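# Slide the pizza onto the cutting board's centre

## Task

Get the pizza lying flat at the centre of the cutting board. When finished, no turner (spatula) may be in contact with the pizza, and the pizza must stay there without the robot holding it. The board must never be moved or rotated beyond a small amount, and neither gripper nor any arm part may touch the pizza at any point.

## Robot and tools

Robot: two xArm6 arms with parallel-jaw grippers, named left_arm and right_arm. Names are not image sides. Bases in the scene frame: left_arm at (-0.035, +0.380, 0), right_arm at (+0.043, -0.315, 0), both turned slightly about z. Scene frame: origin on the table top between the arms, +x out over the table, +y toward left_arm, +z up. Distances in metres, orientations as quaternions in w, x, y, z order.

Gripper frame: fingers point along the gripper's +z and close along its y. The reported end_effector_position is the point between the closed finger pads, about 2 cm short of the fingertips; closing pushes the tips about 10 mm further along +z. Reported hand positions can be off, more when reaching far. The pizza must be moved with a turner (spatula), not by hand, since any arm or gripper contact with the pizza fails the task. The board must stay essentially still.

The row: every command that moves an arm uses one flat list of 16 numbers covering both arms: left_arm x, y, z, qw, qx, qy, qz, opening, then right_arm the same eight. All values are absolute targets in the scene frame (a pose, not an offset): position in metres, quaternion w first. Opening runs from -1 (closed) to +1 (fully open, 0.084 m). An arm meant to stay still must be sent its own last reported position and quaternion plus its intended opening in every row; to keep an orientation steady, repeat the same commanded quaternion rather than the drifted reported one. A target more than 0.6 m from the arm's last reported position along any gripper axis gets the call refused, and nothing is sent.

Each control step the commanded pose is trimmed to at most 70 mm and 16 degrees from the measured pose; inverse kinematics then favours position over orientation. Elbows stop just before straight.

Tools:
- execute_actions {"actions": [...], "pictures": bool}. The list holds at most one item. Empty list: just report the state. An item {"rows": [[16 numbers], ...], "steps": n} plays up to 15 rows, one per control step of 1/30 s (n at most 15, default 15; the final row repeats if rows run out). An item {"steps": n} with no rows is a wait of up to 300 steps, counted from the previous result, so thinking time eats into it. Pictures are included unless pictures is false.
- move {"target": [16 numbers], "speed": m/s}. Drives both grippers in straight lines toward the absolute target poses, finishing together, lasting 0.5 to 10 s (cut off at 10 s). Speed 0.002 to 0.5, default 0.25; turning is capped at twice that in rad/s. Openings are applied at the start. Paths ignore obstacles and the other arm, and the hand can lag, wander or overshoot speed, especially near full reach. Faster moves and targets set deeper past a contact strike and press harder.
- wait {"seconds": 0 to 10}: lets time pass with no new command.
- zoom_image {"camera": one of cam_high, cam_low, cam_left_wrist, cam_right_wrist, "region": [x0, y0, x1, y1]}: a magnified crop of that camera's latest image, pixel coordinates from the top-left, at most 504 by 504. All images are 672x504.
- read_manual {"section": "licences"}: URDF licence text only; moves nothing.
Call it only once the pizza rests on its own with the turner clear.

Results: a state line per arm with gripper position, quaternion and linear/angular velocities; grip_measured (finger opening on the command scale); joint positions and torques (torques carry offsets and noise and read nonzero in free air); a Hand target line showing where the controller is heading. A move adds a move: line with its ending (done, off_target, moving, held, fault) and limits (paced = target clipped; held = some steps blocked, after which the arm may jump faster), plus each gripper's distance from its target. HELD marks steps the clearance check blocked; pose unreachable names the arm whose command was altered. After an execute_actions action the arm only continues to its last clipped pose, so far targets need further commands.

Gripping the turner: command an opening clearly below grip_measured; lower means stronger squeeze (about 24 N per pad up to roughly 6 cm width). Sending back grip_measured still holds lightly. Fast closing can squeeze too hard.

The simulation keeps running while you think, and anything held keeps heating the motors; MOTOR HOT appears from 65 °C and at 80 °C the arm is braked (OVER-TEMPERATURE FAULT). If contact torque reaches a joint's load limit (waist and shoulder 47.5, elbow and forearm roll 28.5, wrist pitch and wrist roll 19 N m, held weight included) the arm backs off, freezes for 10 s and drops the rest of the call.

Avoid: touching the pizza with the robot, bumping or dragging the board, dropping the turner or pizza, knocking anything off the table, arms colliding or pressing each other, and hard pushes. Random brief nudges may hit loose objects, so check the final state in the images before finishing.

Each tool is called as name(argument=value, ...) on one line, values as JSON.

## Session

execute_actions(actions=[])

Scene clock: 0.00 s of 4200.00 s.
left_arm: end_effector_position=(+0.0495, +0.6353, +0.3419) grip_measured=-1.00 end_effector_quat_wxyz=(+0.032, +0.990, +0.133, +0.029) end_effector_velocity=(-0.000, +0.000, -0.000) end_effector_angular_velocity=(+0.000, +0.000, -0.000) | right_arm: end_effector_position=(+0.5969, -0.7747, +0.2054) grip_measured=-1.00 end_effector_quat_wxyz=(+0.426, +0.169, +0.888, -0.016) end_effector_velocity=(+0.000, +0.000, +0.001) end_effector_angular_velocity=(-0.001, -0.000, +0.000)
Joint positions: left_arm=[ 1.477 -0.696 -0.869 -0.079  1.603  1.054  0.   ] | right_arm=[-0.549  0.5   -1.472  1.201  0.415  1.781  0.   ]
Joint velocities: left_arm=[ 0.     0.001 -0.     0.    -0.001  0.    -0.   ] | right_arm=[ 0.    -0.001  0.    -0.     0.     0.    -0.   ]
Joint torques (N m, as the arm reports them, + toward a larger angle): no reading
Hand target (left_arm): +0.050, +0.635, +0.342; +0.032, +0.990, +0.133, +0.029
Hand target (right_arm): +0.597, -0.775, +0.205; +0.426, +0.169, +0.888, -0.016
camera_calibration (this result's frames):
cam_left_wrist: T_world_to_cam=[[0.264881, -0.961527, 0.0728339, 0.602149], [-0.962662, -0.268056, -0.0377897, 0.297171], [0.0558594, -0.0601046, -0.996628, 0.508986], [0, 0, 0, 1]] pos_world=[0.0981453, 0.689233, 0.474643]
cam_right_wrist: T_world_to_cam=[[0.296741, 0.950533, 0.0918256, 0.573697], [0.598532, -0.260051, 0.757716, -0.645722], [0.744113, -0.169885, -0.646092, -0.313593], [0, 0, 0, 1]] pos_world=[0.449594, -0.766513, 0.233984]

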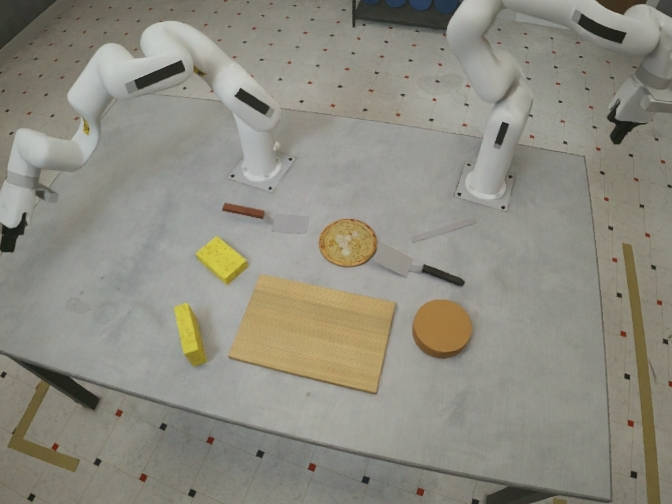

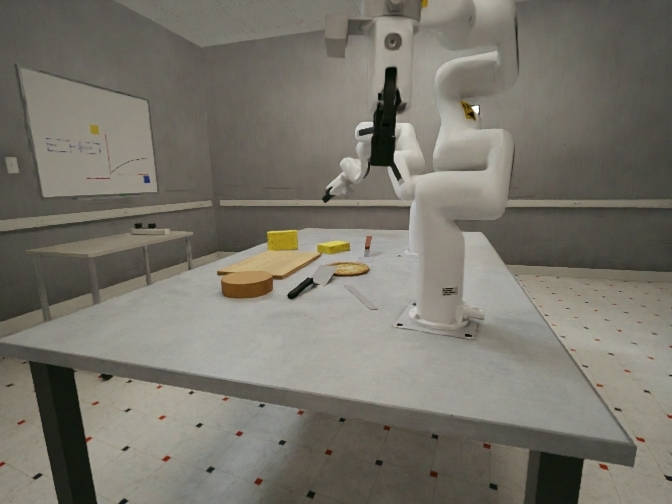

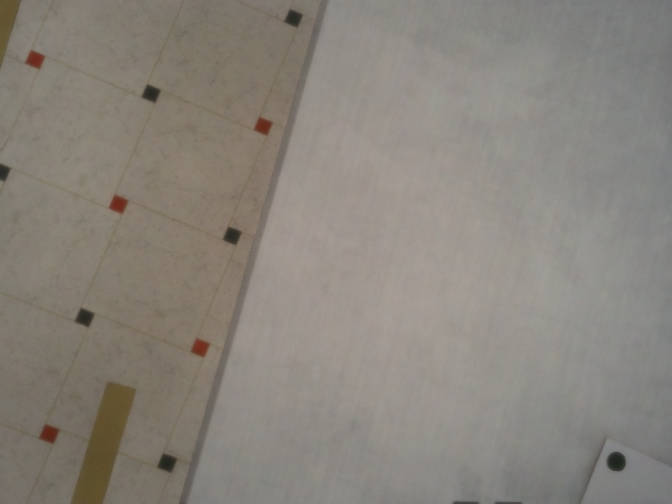

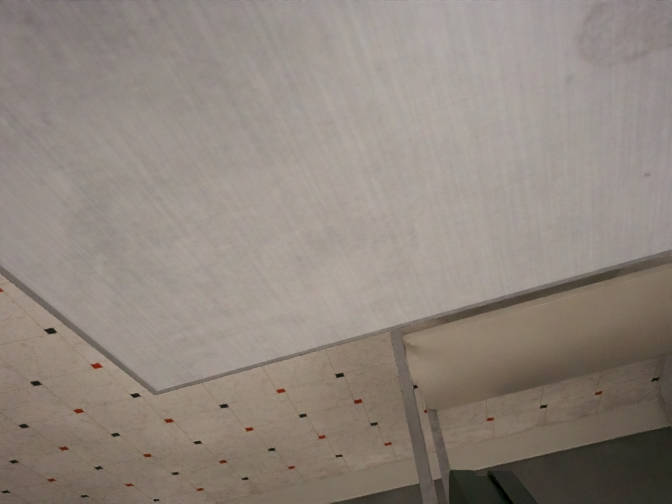

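move(target=[0.33,0.30,0.25,0,0.66,-0.75,0,0.3, 0.30,-0.28,0.25,0,0.66,0.75,0,0.3], speed=0.35)

zoom_image(camera="cam_low", region=[250, 220, 410, 310])

Scene clock: 6.73 s of 4200.00 s.
left_arm: end_effector_position=(+0.3316, +0.2989, +0.2502) grip_measured=+0.29 end_effector_quat_wxyz=(+0.002, +0.661, -0.750, +0.005) end_effector_velocity=(+0.001, -0.001, -0.000) end_effector_angular_velocity=(-0.000, +0.001, -0.003) | right_arm: end_effector_position=(+0.2991, -0.2800, +0.2491) grip_measured=+0.29 end_effector_quat_wxyz=(-0.002, +0.659, +0.752, +0.003) end_effector_velocity=(-0.001, +0.002, +0.000) end_effector_angular_velocity=(-0.001, +0.001, -0.002)
Joint positions: left_arm=[-0.059 -0.355 -0.847 -0.009  1.197  1.487  0.056] | right_arm=[ 0.315 -0.812 -0.533  0.006  1.343  4.71   0.056]
Joint velocities: left_arm=[-0.002  0.004 -0.003 -0.    -0.001  0.001  0.   ] | right_arm=[ 0.007 -0.001 -0.001 -0.001  0.003  0.009 -0.   ]
Joint torques (N m, as the arm reports them, + toward a larger angle): left_arm=[ -1.28 -10.22 -11.93  -1.46  -1.8    0.13] | right_arm=[ -0.39  -3.94 -13.52  -0.79  -2.32  -0.81]
Hand target (left_arm): +0.332, +0.299, +0.250; -0.002, -0.661, +0.751, -0.004
Hand target (right_arm): +0.299, -0.280, +0.249; -0.002, +0.659, +0.752, +0.003
Off the commanded pose (left_arm): 0.002 m, 1 deg.
Off the commanded pose (right_arm): 0.001 m, 0 deg.
After step 90, 0.23 s passed at rest.
move: done
camera_calibration (this result's frames):
cam_left_wrist: T_world_to_cam=[[-0.992375, 0.123209, -0.00327059, 0.322406], [0.1232, 0.992377, 0.00294188, -0.271983], [0.00360812, 0.00251652, -0.99999, 0.381132], [0, 0, 0, 1]] pos_world=[0.35208, 0.229227, 0.382983]
cam_right_wrist: T_world_to_cam=[[0.986855, 0.161601, 0.00159641, -0.216971], [0.161603, -0.986679, -0.0186768, -0.251311], [-0.00144305, 0.0186893, -0.999824, 0.38411], [0, 0, 0, 1]] pos_world=[0.255286, -0.220079, 0.379695]

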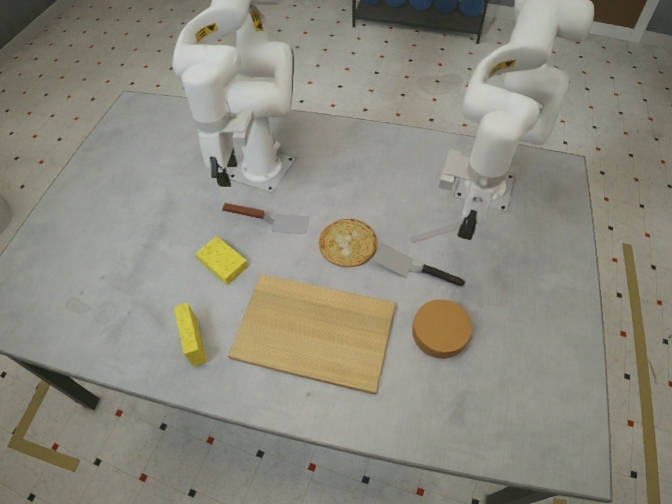

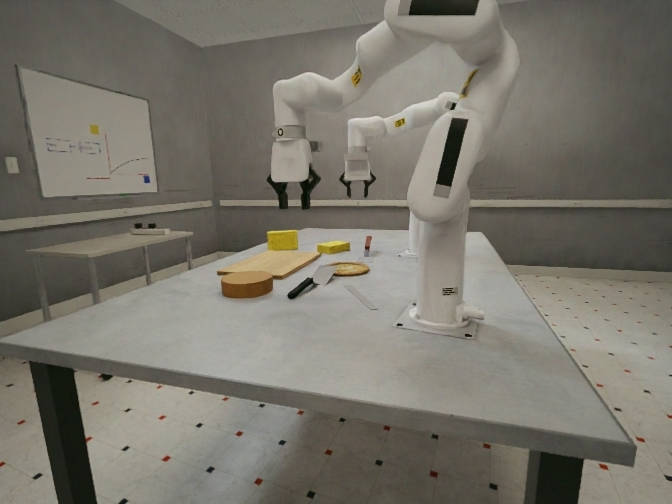

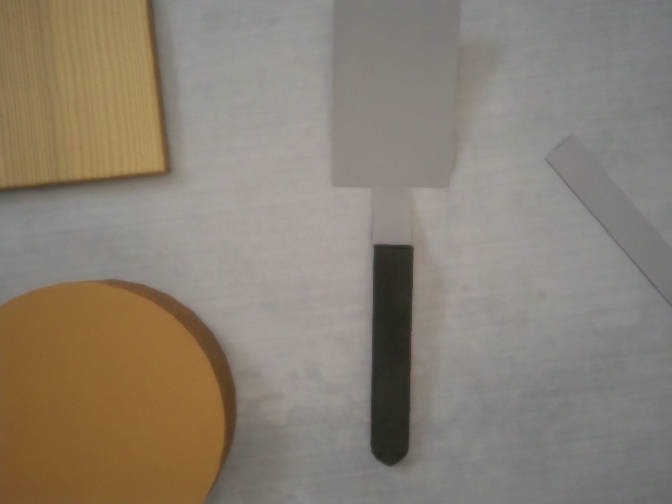

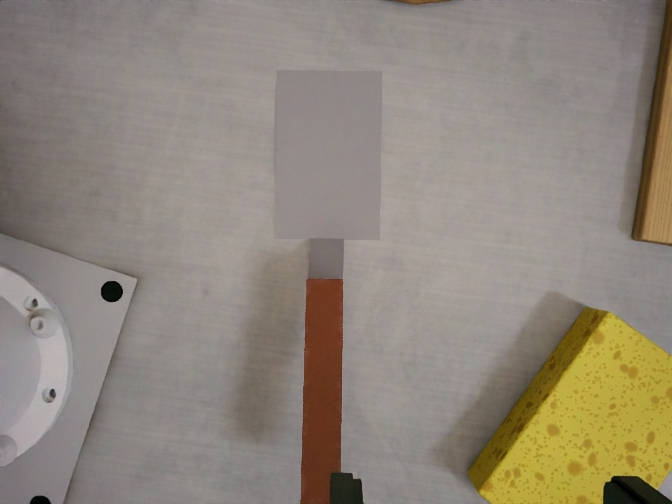

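Region (250, 220, 410, 310) of cam_low's 672x504 image, scaled by 3.150, with more detail than that image has; it fills the top 284 rows of this view, and the rest is white.

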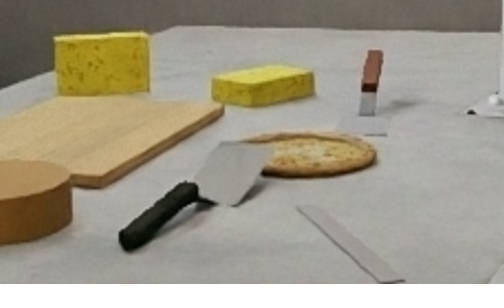

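move(target=[0.3305,0.2657,0.08,0.130,0.651,-0.739,0.115,0.3, 0.2555,-0.26,0.09,0,0.652,0.758,0,0.3])

move(target=[0.3293,0.2557,0.028,0.130,0.651,-0.739,0.115,0.3, 0.2555,-0.26,0.038,0,0.652,0.758,0,0.3], speed=0.08)

zoom_image(camera="cam_low", region=[250, 220, 410, 310])

Scene clock: 14.80 s of 4200.00 s.
left_arm: end_effector_position=(+0.3314, +0.2664, +0.0800) grip_measured=+0.29 end_effector_quat_wxyz=(+0.129, +0.652, -0.739, +0.114) end_effector_velocity=(-0.000, -0.001, -0.002) end_effector_angular_velocity=(-0.005, +0.002, -0.002) | right_arm: end_effector_position=(+0.2556, -0.2603, +0.0902) grip_measured=+0.29 end_effector_quat_wxyz=(+0.000, +0.653, +0.758, -0.000) end_effector_velocity=(+0.001, +0.000, -0.002) end_effector_angular_velocity=(-0.001, +0.000, -0.000)
Joint positions: left_arm=[-0.003 -0.046 -0.599 -0.547  0.709  1.969  0.056] | right_arm=[ 0.437 -0.812 -0.064 -0.     0.876  4.815  0.056]
Joint velocities: left_arm=[ 0.001  0.008 -0.001 -0.01  -0.001  0.012 -0.   ] | right_arm=[ 0.001  0.013 -0.    -0.001 -0.013  0.002  0.   ]
Joint torques (N m, as the arm reports them, + toward a larger angle): left_arm=[ -1.17 -12.93  -9.67  -1.43  -1.43   0.23] | right_arm=[ -0.52  -2.73 -12.46  -0.43  -2.38  -0.63]
Hand target (left_arm): +0.331, +0.266, +0.080; -0.129, -0.652, +0.739, -0.114
Hand target (right_arm): +0.256, -0.260, +0.090; -0.000, +0.653, +0.758, -0.000
Off the commanded pose (left_arm): 0.001 m, 0 deg.
Off the commanded pose (right_arm): 0.000 m, 0 deg.
After step 90, 3.63 s passed at rest.
move: done
camera_calibration (this result's frames):
cam_left_wrist: T_world_to_cam=[[-0.99259, 0.121501, 0.00150799, 0.32576], [0.114288, 0.937736, -0.328009, -0.195166], [-0.0412673, -0.325406, -0.944673, 0.308799], [0, 0, 0, 1]] pos_world=[0.358394, 0.24392, 0.227207]
cam_right_wrist: T_world_to_cam=[[0.983869, 0.178891, -0.000218226, -0.171576], [0.178874, -0.983788, -0.0128201, -0.23202], [-0.00250809, 0.0125743, -0.999918, 0.223545], [0, 0, 0, 1]] pos_world=[0.210871, -0.200376, 0.220515]

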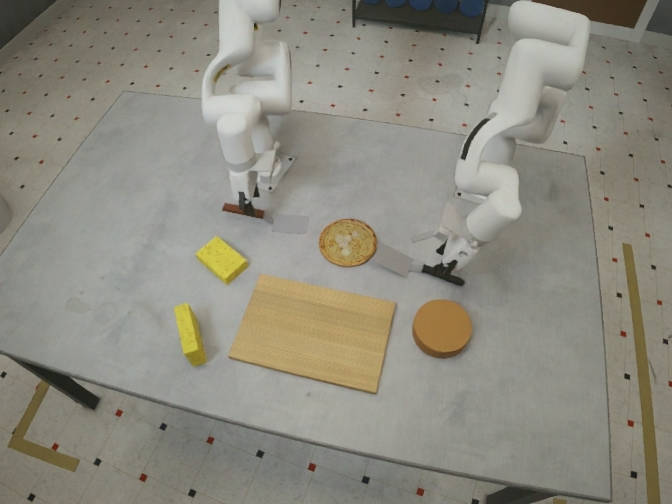

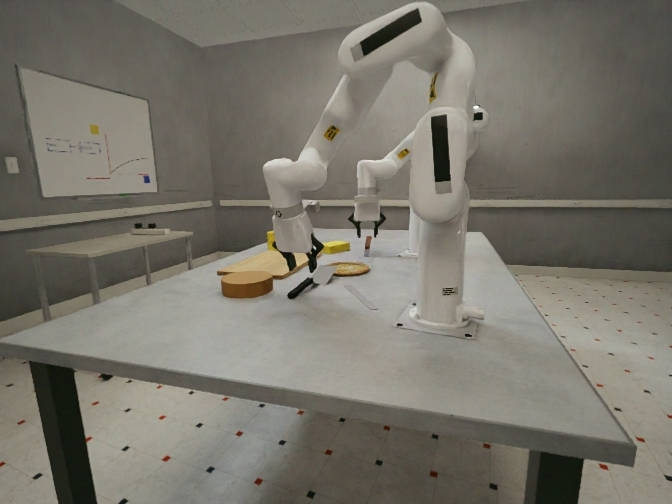

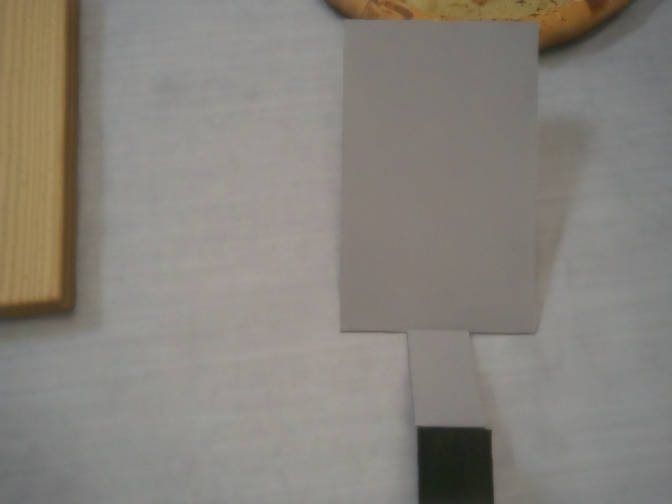

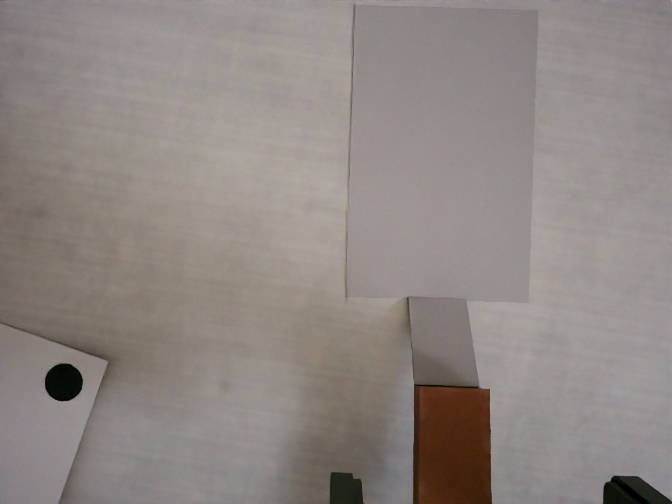

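Scene clock: 16.03 s of 4200.00 s.
left_arm: end_effector_position=(+0.3295, +0.2558, +0.0280) grip_measured=+0.29 end_effector_quat_wxyz=(+0.130, +0.651, -0.739, +0.115) end_effector_velocity=(-0.000, -0.000, -0.001) end_effector_angular_velocity=(-0.001, +0.001, +0.001) | right_arm: end_effector_position=(+0.2555, -0.2602, +0.0383) grip_measured=+0.29 end_effector_quat_wxyz=(+0.000, +0.652, +0.758, -0.000) end_effector_velocity=(+0.001, +0.000, -0.002) end_effector_angular_velocity=(-0.001, +0.001, +0.001)
Joint positions: left_arm=[-0.059  0.11  -0.595 -0.69   0.563  2.088  0.056] | right_arm=[ 0.438 -0.567 -0.005 -0.001  0.572  4.816  0.056]
Joint velocities: left_arm=[-0.001  0.003  0.    -0.005 -0.002  0.003 -0.   ] | right_arm=[-0.     0.02  -0.003 -0.001 -0.016 -0.     0.   ]
Joint torques (N m, as the arm reports them, + toward a larger angle): left_arm=[ -1.12 -14.18  -8.32  -1.13  -1.33   0.17] | right_arm=[ -0.12  -5.76 -10.34  -0.75  -2.18  -0.54]
Hand target (left_arm): +0.329, +0.256, +0.028; -0.130, -0.651, +0.739, -0.115
Hand target (right_arm): +0.256, -0.260, +0.038; +0.000, +0.652, +0.758, -0.000
Off the commanded pose (left_arm): 0.000 m, 0 deg.
Off the commanded pose (right_arm): 0.000 m, 0 deg.
move: done
camera_calibration (this result's frames):
cam_left_wrist: T_world_to_cam=[[-0.99237, 0.123285, 0.00134403, 0.32475], [0.11592, 0.936686, -0.330426, -0.202257], [-0.0419955, -0.32775, -0.943831, 0.256957], [0, 0, 0, 1]] pos_world=[0.356509, 0.233632, 0.175256]
cam_right_wrist: T_world_to_cam=[[0.983747, 0.179558, 0.0000644009, -0.171373], [0.179545, -0.983672, -0.0123408, -0.232721], [-0.00215253, 0.0121517, -0.999924, 0.171434], [0, 0, 0, 1]] pos_world=[0.210741, -0.200233, 0.16856]

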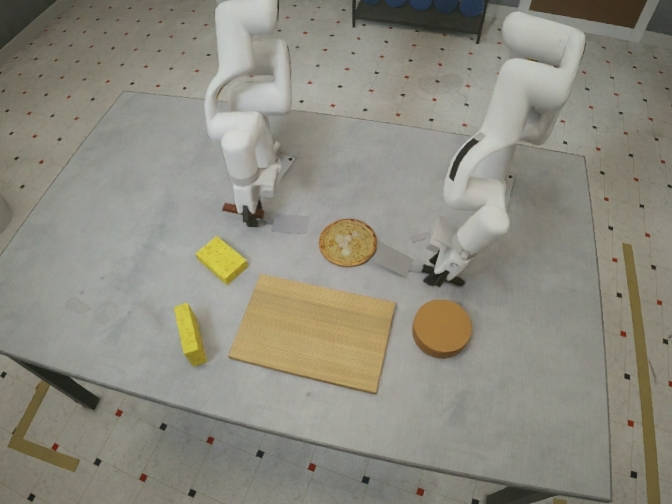

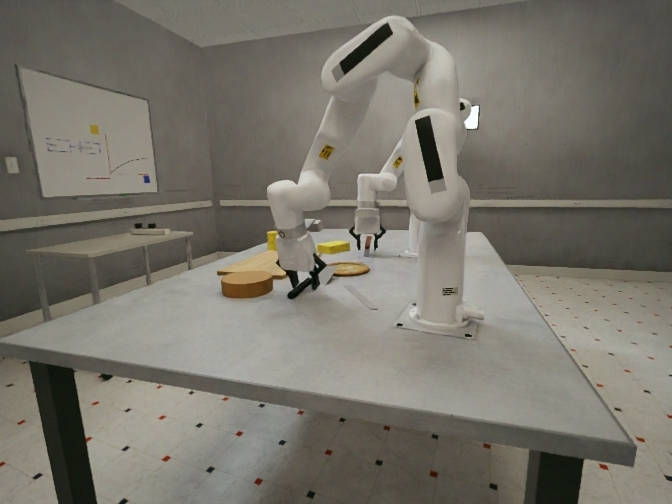

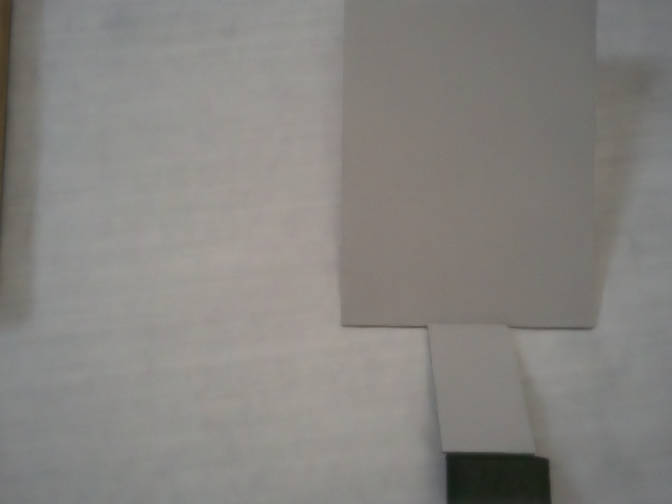

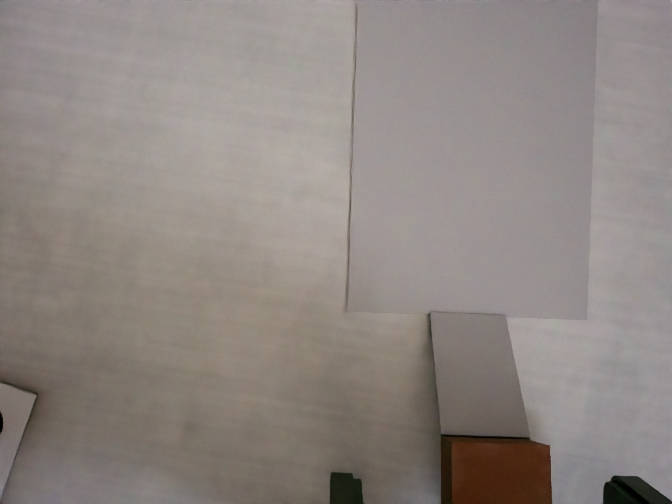

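Region (250, 220, 410, 310) of cam_low's 672x504 image, scaled by 3.150, with more detail than that image has; it fills the top 284 rows of this view, and the rest is white.

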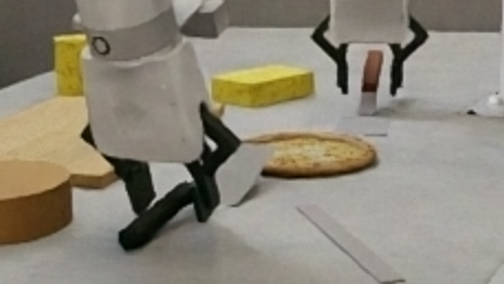

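move(target=[0.3293,0.2557,0.0265,0.130,0.651,-0.739,0.115,-1, 0.2555,-0.26,0.038,0,0.647,0.762,0,-1])

move(target=[0.30,0.275,0.056,0,0.707,-0.707,0,-1, 0.28,-0.24,0.043,0.0123,0.707,0.707,-0.0123,-1], speed=0.08)

zoom_image(camera="cam_high", region=[240, 180, 480, 310])

Scene clock: 18.93 s of 4200.00 s.
left_arm: end_effector_position=(+0.3300, +0.2555, +0.0274) grip_measured=-0.55 end_effector_quat_wxyz=(+0.130, +0.651, -0.739, +0.116) end_effector_velocity=(-0.000, +0.000, -0.001) end_effector_angular_velocity=(+0.001, -0.001, -0.001) | right_arm: end_effector_position=(+0.2556, -0.2600, +0.0380) grip_measured=-0.55 end_effector_quat_wxyz=(+0.000, +0.647, +0.762, +0.000) end_effector_velocity=(-0.000, +0.000, +0.000) end_effector_angular_velocity=(+0.000, -0.000, +0.005)
Joint positions: left_arm=[-0.06   0.113 -0.596 -0.696  0.56   2.093  0.02 ] | right_arm=[ 0.438 -0.565 -0.005 -0.     0.57   4.803  0.02 ]
Joint velocities: left_arm=[-0.001  0.002  0.    -0.001 -0.003  0.002  0.   ] | right_arm=[ 0.    -0.001  0.     0.     0.    -0.005  0.   ]
Joint torques (N m, as the arm reports them, + toward a larger angle): left_arm=[-1.88 -9.49 -6.75 -1.19 -2.2   0.01] | right_arm=[ -0.67  -4.45 -10.    -0.74  -2.05  -0.65]
Hand target (left_arm): +0.329, +0.256, +0.026; -0.130, -0.651, +0.739, -0.115
Hand target (right_arm): +0.256, -0.260, +0.038; +0.000, +0.647, +0.762, -0.000
Off the commanded pose (left_arm): 0.001 m, 0 deg.
Off the commanded pose (right_arm): 0.000 m, 0 deg.
move: done
camera_calibration (this result's frames):
cam_left_wrist: T_world_to_cam=[[-0.992343, 0.123514, -0.000630098, 0.325305], [0.116744, 0.936259, -0.331346, -0.202376], [-0.040336, -0.328882, -0.943509, 0.256047], [0, 0, 0, 1]] pos_world=[0.356768, 0.233506, 0.174731]
cam_right_wrist: T_world_to_cam=[[0.981342, 0.192271, -0.000135974, -0.167497], [0.192254, -0.98126, -0.0129329, -0.235118], [-0.00262006, 0.0126655, -0.999916, 0.171403], [0, 0, 0, 1]] pos_world=[0.210023, -0.200677, 0.168325]

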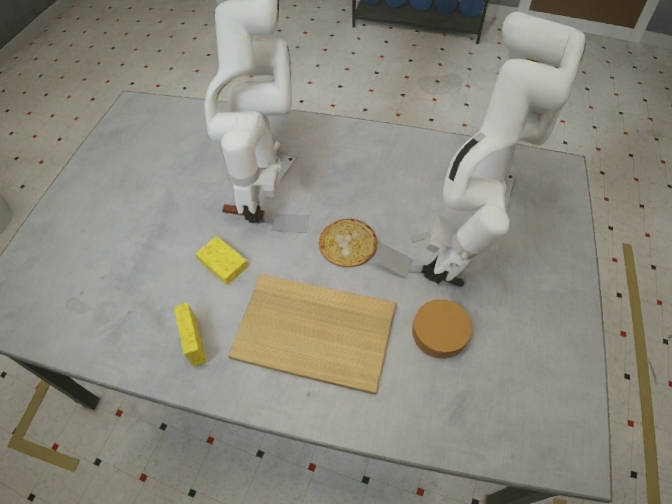

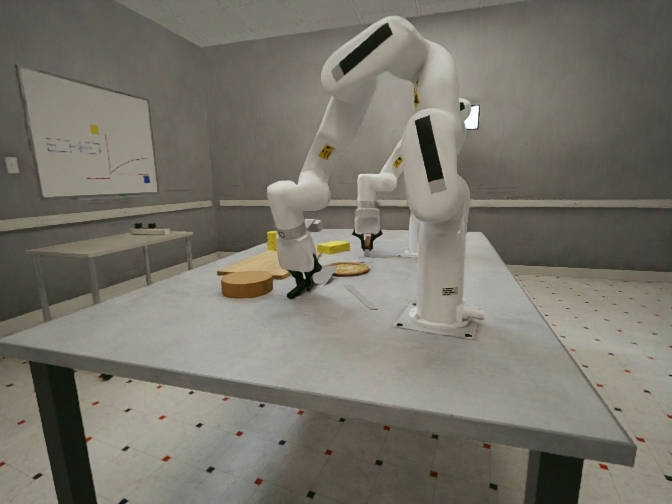

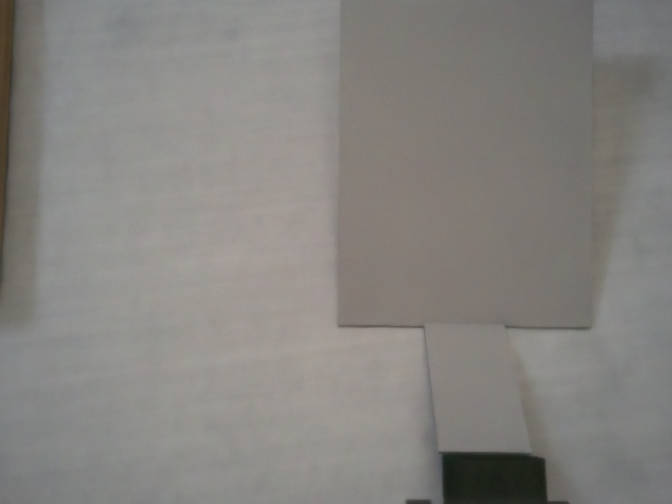

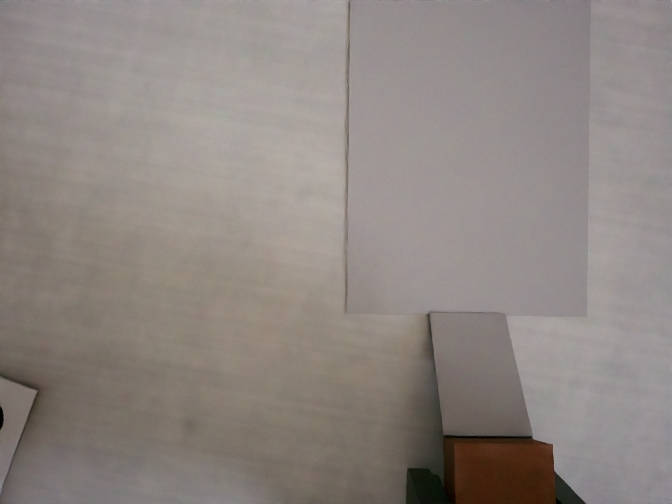

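Scene clock: 21.63 s of 4200.00 s.
left_arm: end_effector_position=(+0.2999, +0.2741, +0.0561) grip_measured=-0.55 end_effector_quat_wxyz=(+0.001, +0.707, -0.708, +0.002) end_effector_velocity=(-0.001, +0.000, +0.001) end_effector_angular_velocity=(+0.013, +0.001, +0.003) | right_arm: end_effector_position=(+0.2798, -0.2399, +0.0431) grip_measured=-0.55 end_effector_quat_wxyz=(+0.012, +0.707, +0.707, -0.012) end_effector_velocity=(+0.001, +0.001, +0.000) end_effector_angular_velocity=(-0.001, -0.002, -0.004)
Joint positions: left_arm=[-0.151 -0.094 -0.471 -0.007  0.563  1.272  0.02 ] | right_arm=[ 0.509 -0.426 -0.119 -0.062  0.557  5.088  0.02 ]
Joint velocities: left_arm=[-0.005 -0.004 -0.     0.022  0.009 -0.026 -0.   ] | right_arm=[ 0.002  0.002 -0.003 -0.003 -0.     0.008  0.   ]
Joint torques (N m, as the arm reports them, + toward a larger angle): left_arm=[ -1.35 -11.96  -9.28  -1.32  -1.85   0.18] | right_arm=[-0.51 -7.54 -9.99 -0.68 -2.39 -0.63]
Hand target (left_arm): +0.300, +0.274, +0.056; +0.001, +0.707, -0.707, +0.001
Hand target (right_arm): +0.280, -0.240, +0.043; +0.012, +0.707, +0.707, -0.012
Off the commanded pose (left_arm): 0.001 m, 0 deg.
Off the commanded pose (right_arm): 0.000 m, 0 deg.
move: done
camera_calibration (this result's frames):
cam_left_wrist: T_world_to_cam=[[-0.999998, -0.00172758, 0.000724485, 0.329644], [-0.00172205, 0.99997, 0.00755463, -0.20776], [-0.000737514, 0.00755337, -0.999971, 0.187108], [0, 0, 0, 1]] pos_world=[0.329423, 0.20691, 0.188434]
cam_right_wrist: T_world_to_cam=[[0.999505, 0.031419, -0.00159823, -0.238805], [0.031446, -0.999277, 0.0213784, -0.180823], [-0.000925388, -0.021418, -0.99977, 0.167578], [0, 0, 0, 1]] pos_world=[0.244528, -0.1696, 0.171023]

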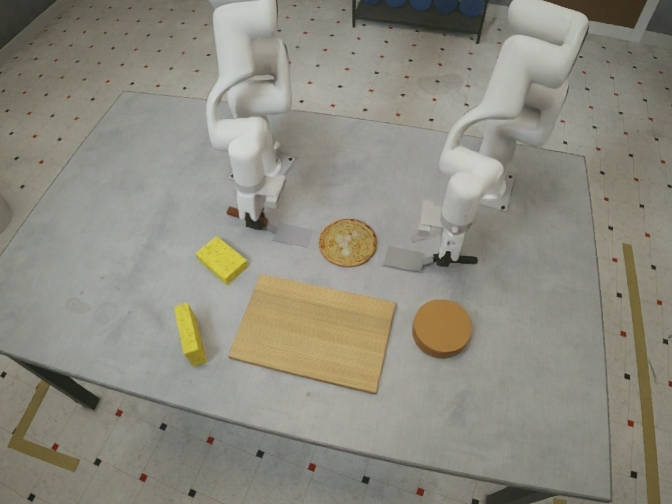

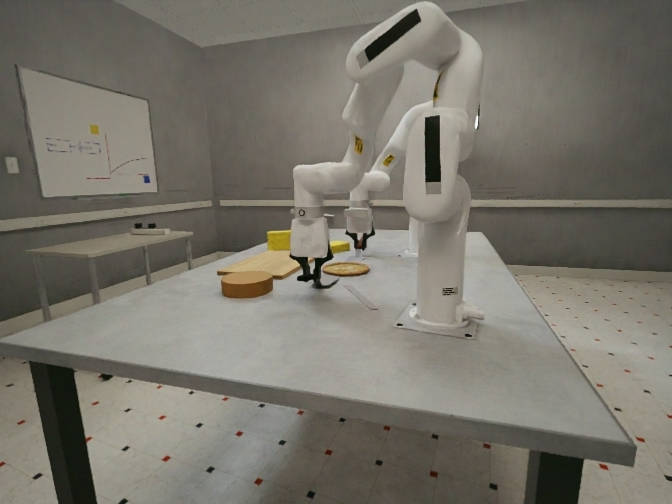

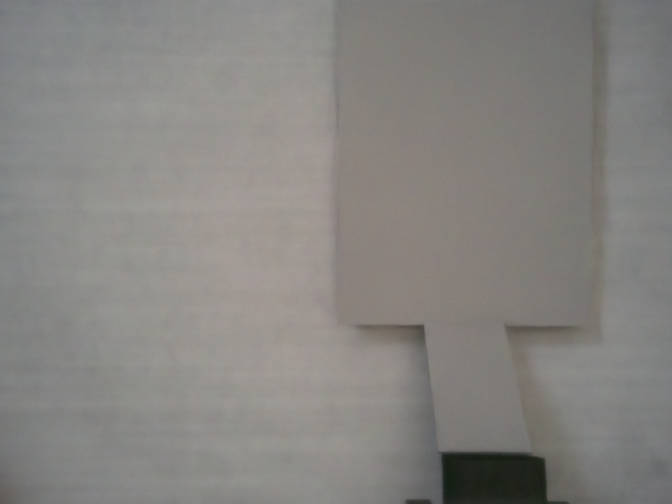

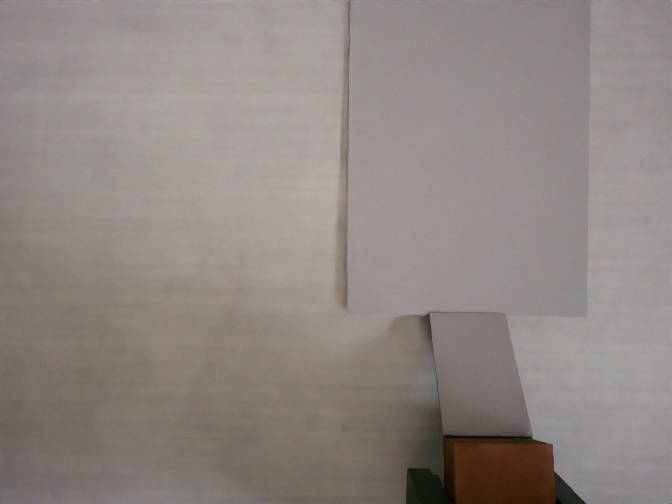

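Region (240, 180, 480, 310) of cam_high's 672x504 image, scaled by 2.100, with more detail than that image has; it fills the top 273 rows of this view, and the rest is white.

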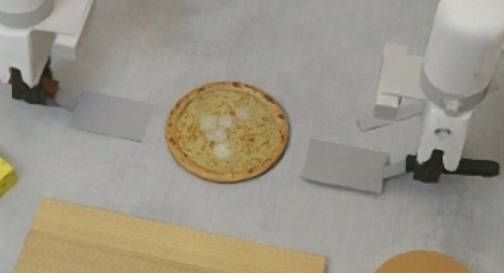

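move(target=[0.277,0.26,0.0525,-0.0123,0.707,-0.707,-0.0123,-1, 0.277,-0.225,0.0425,0.0123,0.707,0.707,-0.0123,-1], speed=0.04)

zoom_image(camera="cam_high", region=[260, 200, 440, 290])

Scene clock: 24.97 s of 4200.00 s.
left_arm: end_effector_position=(+0.2773, +0.2598, +0.0526) grip_measured=-0.55 end_effector_quat_wxyz=(-0.012, +0.707, -0.707, -0.012) end_effector_velocity=(-0.001, -0.001, +0.001) end_effector_angular_velocity=(+0.004, -0.003, +0.001) | right_arm: end_effector_position=(+0.2770, -0.2251, +0.0426) grip_measured=-0.55 end_effector_quat_wxyz=(+0.012, +0.707, +0.707, -0.012) end_effector_velocity=(+0.000, +0.001, +0.000) end_effector_angular_velocity=(+0.000, -0.001, -0.002)
Joint positions: left_arm=[-0.226 -0.128 -0.424  0.058  0.565  1.141  0.02 ] | right_arm=[ 0.568 -0.412 -0.128 -0.061  0.553  5.148  0.02 ]
Joint velocities: left_arm=[-0.007 -0.005  0.003  0.009  0.    -0.015 -0.   ] | right_arm=[ 0.005  0.    -0.001 -0.    -0.001  0.007  0.   ]
Joint torques (N m, as the arm reports them, + toward a larger angle): left_arm=[ -1.6  -11.18  -8.94  -1.35  -1.82   0.17] | right_arm=[ 0.17 -7.11 -9.59 -0.88 -2.   -0.81]
Hand target (left_arm): +0.277, +0.260, +0.052; -0.012, +0.707, -0.707, -0.012
Hand target (right_arm): +0.277, -0.225, +0.043; +0.012, +0.707, +0.707, -0.012
Off the commanded pose (left_arm): 0.000 m, 0 deg.
Off the commanded pose (right_arm): 0.000 m, 0 deg.
move: done
camera_calibration (this result's frames):
cam_left_wrist: T_world_to_cam=[[-0.999995, -0.00308261, 0.000995954, 0.307361], [-0.00303445, 0.998974, 0.0451951, -0.194827], [-0.00113425, 0.0451918, -0.998978, 0.173937], [0, 0, 0, 1]] pos_world=[0.306965, 0.187714, 0.182259]
cam_right_wrist: T_world_to_cam=[[0.99952, 0.0309598, -0.00129653, -0.236587], [0.0309806, -0.999288, 0.0215117, -0.165783], [-0.000629608, -0.0215416, -0.999768, 0.167296], [0, 0, 0, 1]] pos_world=[0.241715, -0.154736, 0.170516]

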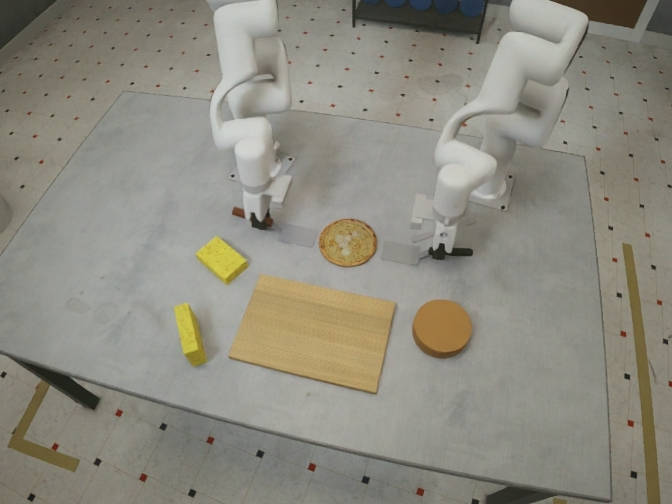

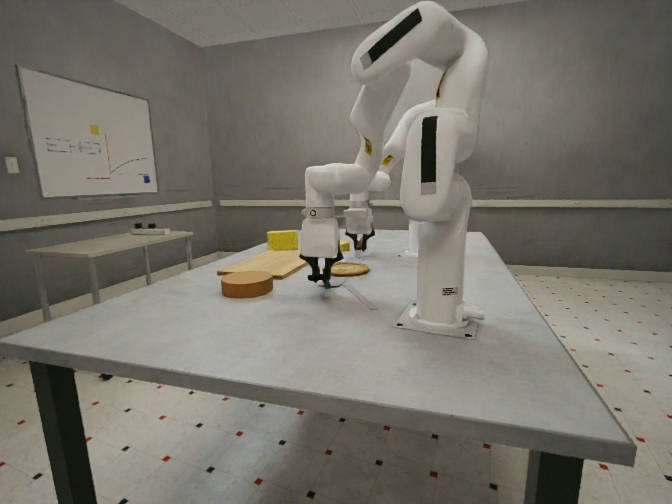

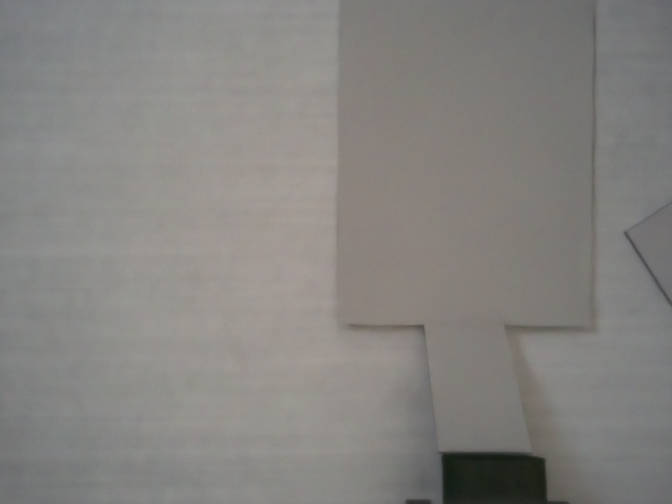

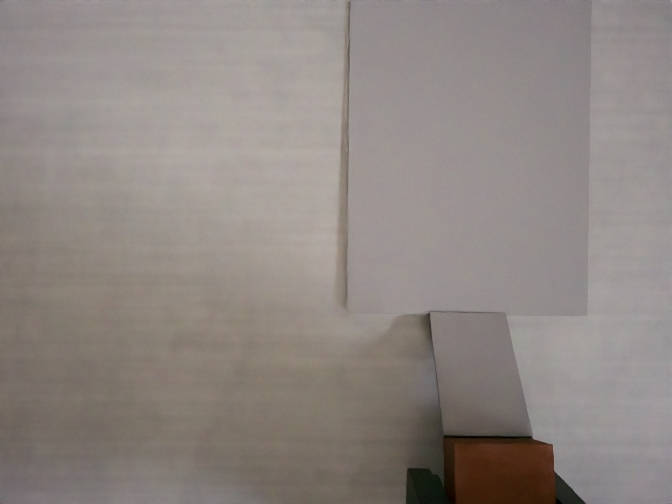

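Region (260, 200, 440, 290) of cam_high's 672x504 image, scaled by 2.800, with more detail than that image has.

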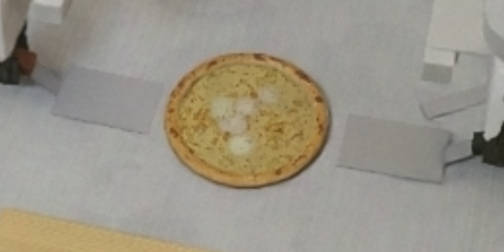

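move(target=[0.277,0.195,0.0515,-0.0123,0.707,-0.707,-0.0123,-1, 0.277,-0.165,0.0425,0.0123,0.707,0.707,-0.0123,-1], speed=0.035)

Scene clock: 28.70 s of 4200.00 s.
left_arm: end_effector_position=(+0.2769, +0.1949, +0.0515) grip_measured=-0.55 end_effector_quat_wxyz=(-0.012, +0.707, -0.707, -0.012) end_effector_velocity=(+0.001, -0.002, +0.000) end_effector_angular_velocity=(+0.001, -0.002, +0.000) | right_arm: end_effector_position=(+0.2767, -0.1651, +0.0426) grip_measured=-0.55 end_effector_quat_wxyz=(+0.012, +0.707, +0.707, -0.012) end_effector_velocity=(-0.000, +0.002, -0.000) end_effector_angular_velocity=(-0.001, +0.001, -0.003)
Joint positions: left_arm=[-0.392 -0.033 -0.528  0.052  0.58   0.98   0.02 ] | right_arm=[ 0.768 -0.292 -0.225 -0.055  0.537  5.343  0.02 ]
Joint velocities: left_arm=[-0.004  0.004 -0.004  0.003  0.001 -0.007  0.   ] | right_arm=[ 0.006  0.005 -0.004  0.001  0.     0.008  0.   ]
Joint torques (N m, as the arm reports them, + toward a larger angle): left_arm=[ -1.56 -12.1   -8.78  -1.32  -1.67   0.14] | right_arm=[-0.19 -9.04 -9.55 -0.54 -2.06 -0.49]
Hand target (left_arm): +0.277, +0.195, +0.052; -0.012, +0.707, -0.707, -0.012
Hand target (right_arm): +0.277, -0.165, +0.043; +0.012, +0.707, +0.707, -0.012
Off the commanded pose (left_arm): 0.000 m, 0 deg.
Off the commanded pose (right_arm): 0.000 m, 0 deg.
move: done
camera_calibration (this result's frames):
cam_left_wrist: T_world_to_cam=[[-0.999994, -0.00317878, 0.00169046, 0.306791], [-0.00309861, 0.99896, 0.0454843, -0.129912], [-0.00183329, 0.0454788, -0.998964, 0.175959], [0, 0, 0, 1]] pos_world=[0.306709, 0.12275, 0.181167]
cam_right_wrist: T_world_to_cam=[[0.999518, 0.0309754, -0.00184479, -0.238124], [0.0310077, -0.999292, 0.0213113, -0.105857], [-0.00118336, -0.0213582, -0.999771, 0.168788], [0, 0, 0, 1]] pos_world=[0.241491, -0.0948012, 0.170566]

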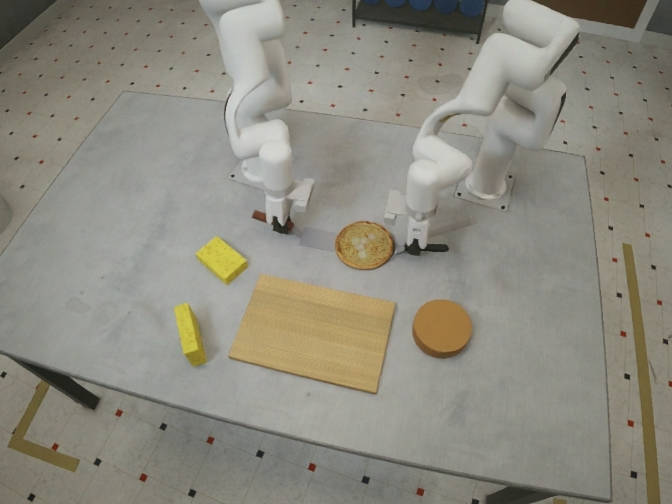

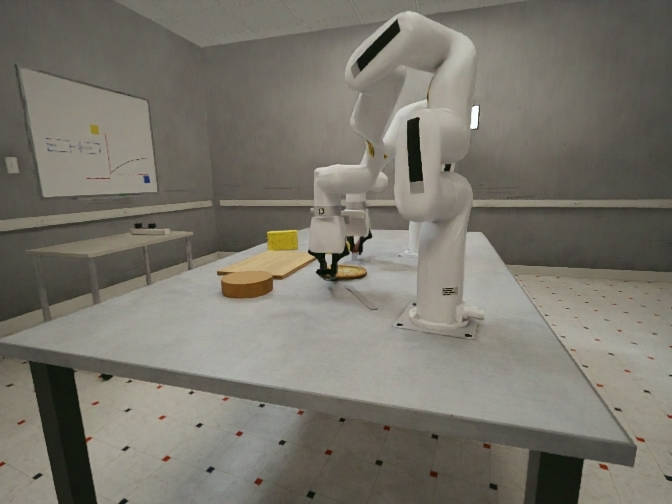

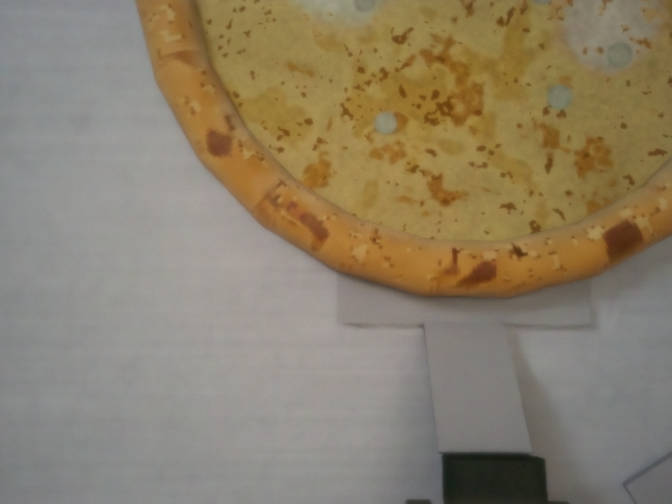

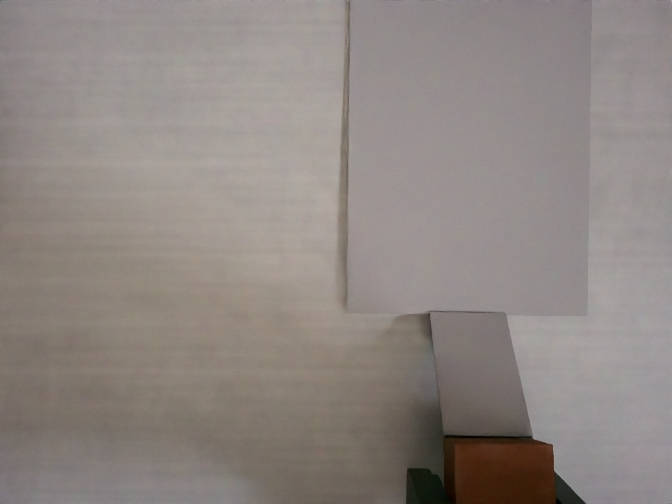

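move(target=[0.277,0.195,0.0515,-0.0123,0.707,-0.707,-0.0123,-1, 0.277,-0.12,0.0415,0.0123,0.707,0.707,-0.0123,-1], speed=0.025)

Scene clock: 33.50 s of 4200.00 s.
left_arm: end_effector_position=(+0.2770, +0.1950, +0.0515) grip_measured=-0.55 end_effector_quat_wxyz=(-0.012, +0.707, -0.707, -0.012) end_effector_velocity=(-0.000, +0.000, -0.000) end_effector_angular_velocity=(+0.000, +0.001, +0.000) | right_arm: end_effector_position=(+0.2768, -0.1202, +0.0416) grip_measured=-0.55 end_effector_quat_wxyz=(+0.012, +0.707, +0.707, -0.012) end_effector_velocity=(+0.000, +0.002, +0.000) end_effector_angular_velocity=(+0.001, -0.002, +0.001)
Joint positions: left_arm=[-0.393 -0.033 -0.528  0.054  0.58   0.978  0.02 ] | right_arm=[ 0.891 -0.187 -0.32  -0.052  0.53   5.463  0.02 ]
Joint velocities: left_arm=[ 0.     0.001 -0.    -0.001  0.001  0.001 -0.   ] | right_arm=[ 0.005  0.004 -0.005 -0.001 -0.001  0.004 -0.   ]
Joint torques (N m, as the arm reports them, + toward a larger angle): left_arm=[ -1.14 -12.3   -8.54  -1.22  -1.43   0.06] | right_arm=[ -0.21 -11.21  -9.35  -0.64  -1.99  -0.6 ]
Hand target (left_arm): +0.277, +0.195, +0.051; -0.012, +0.707, -0.707, -0.012
Hand target (right_arm): +0.277, -0.120, +0.042; +0.012, +0.707, +0.707, -0.012
Off the commanded pose (left_arm): 0.000 m, 0 deg.
Off the commanded pose (right_arm): 0.000 m, 0 deg.
move: done
camera_calibration (this result's frames):
cam_left_wrist: T_world_to_cam=[[-0.999995, -0.00315978, 0.000920384, 0.306916], [-0.0031137, 0.998919, 0.0463737, -0.130036], [-0.00106592, 0.0463706, -0.998924, 0.175574], [0, 0, 0, 1]] pos_world=[0.306697, 0.122723, 0.181133]
cam_right_wrist: T_world_to_cam=[[0.999517, 0.0310124, -0.00176237, -0.239559], [0.0310432, -0.999285, 0.0215883, -0.0609452], [-0.0010916, -0.0216326, -0.999765, 0.16866], [0, 0, 0, 1]] pos_world=[0.241519, -0.0498237, 0.169514]

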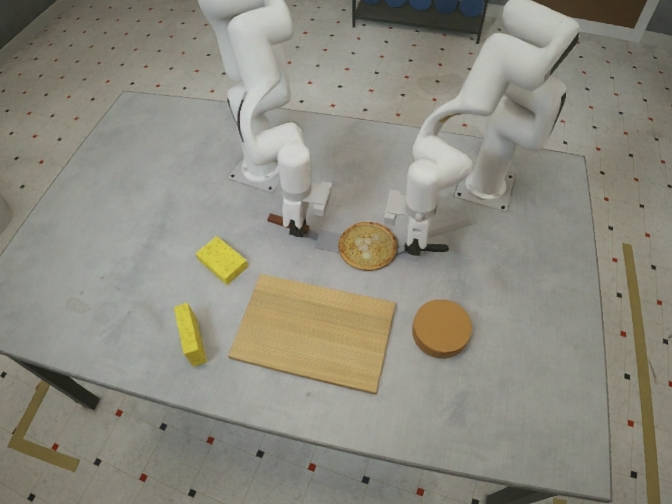

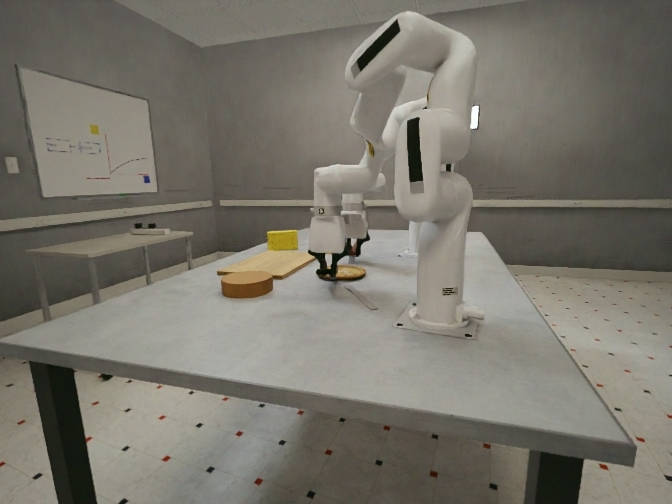

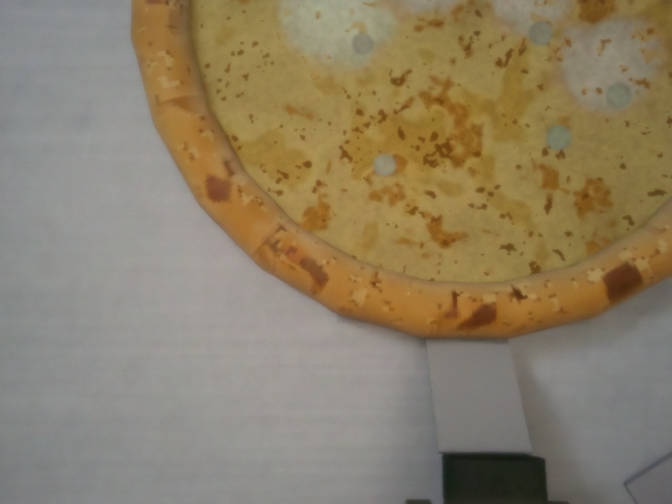

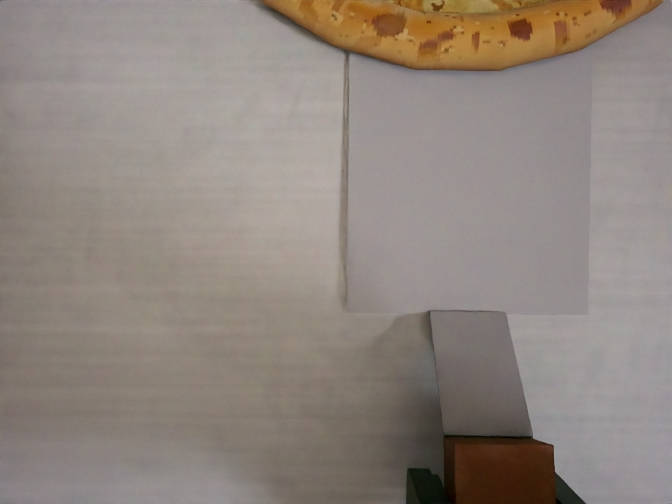

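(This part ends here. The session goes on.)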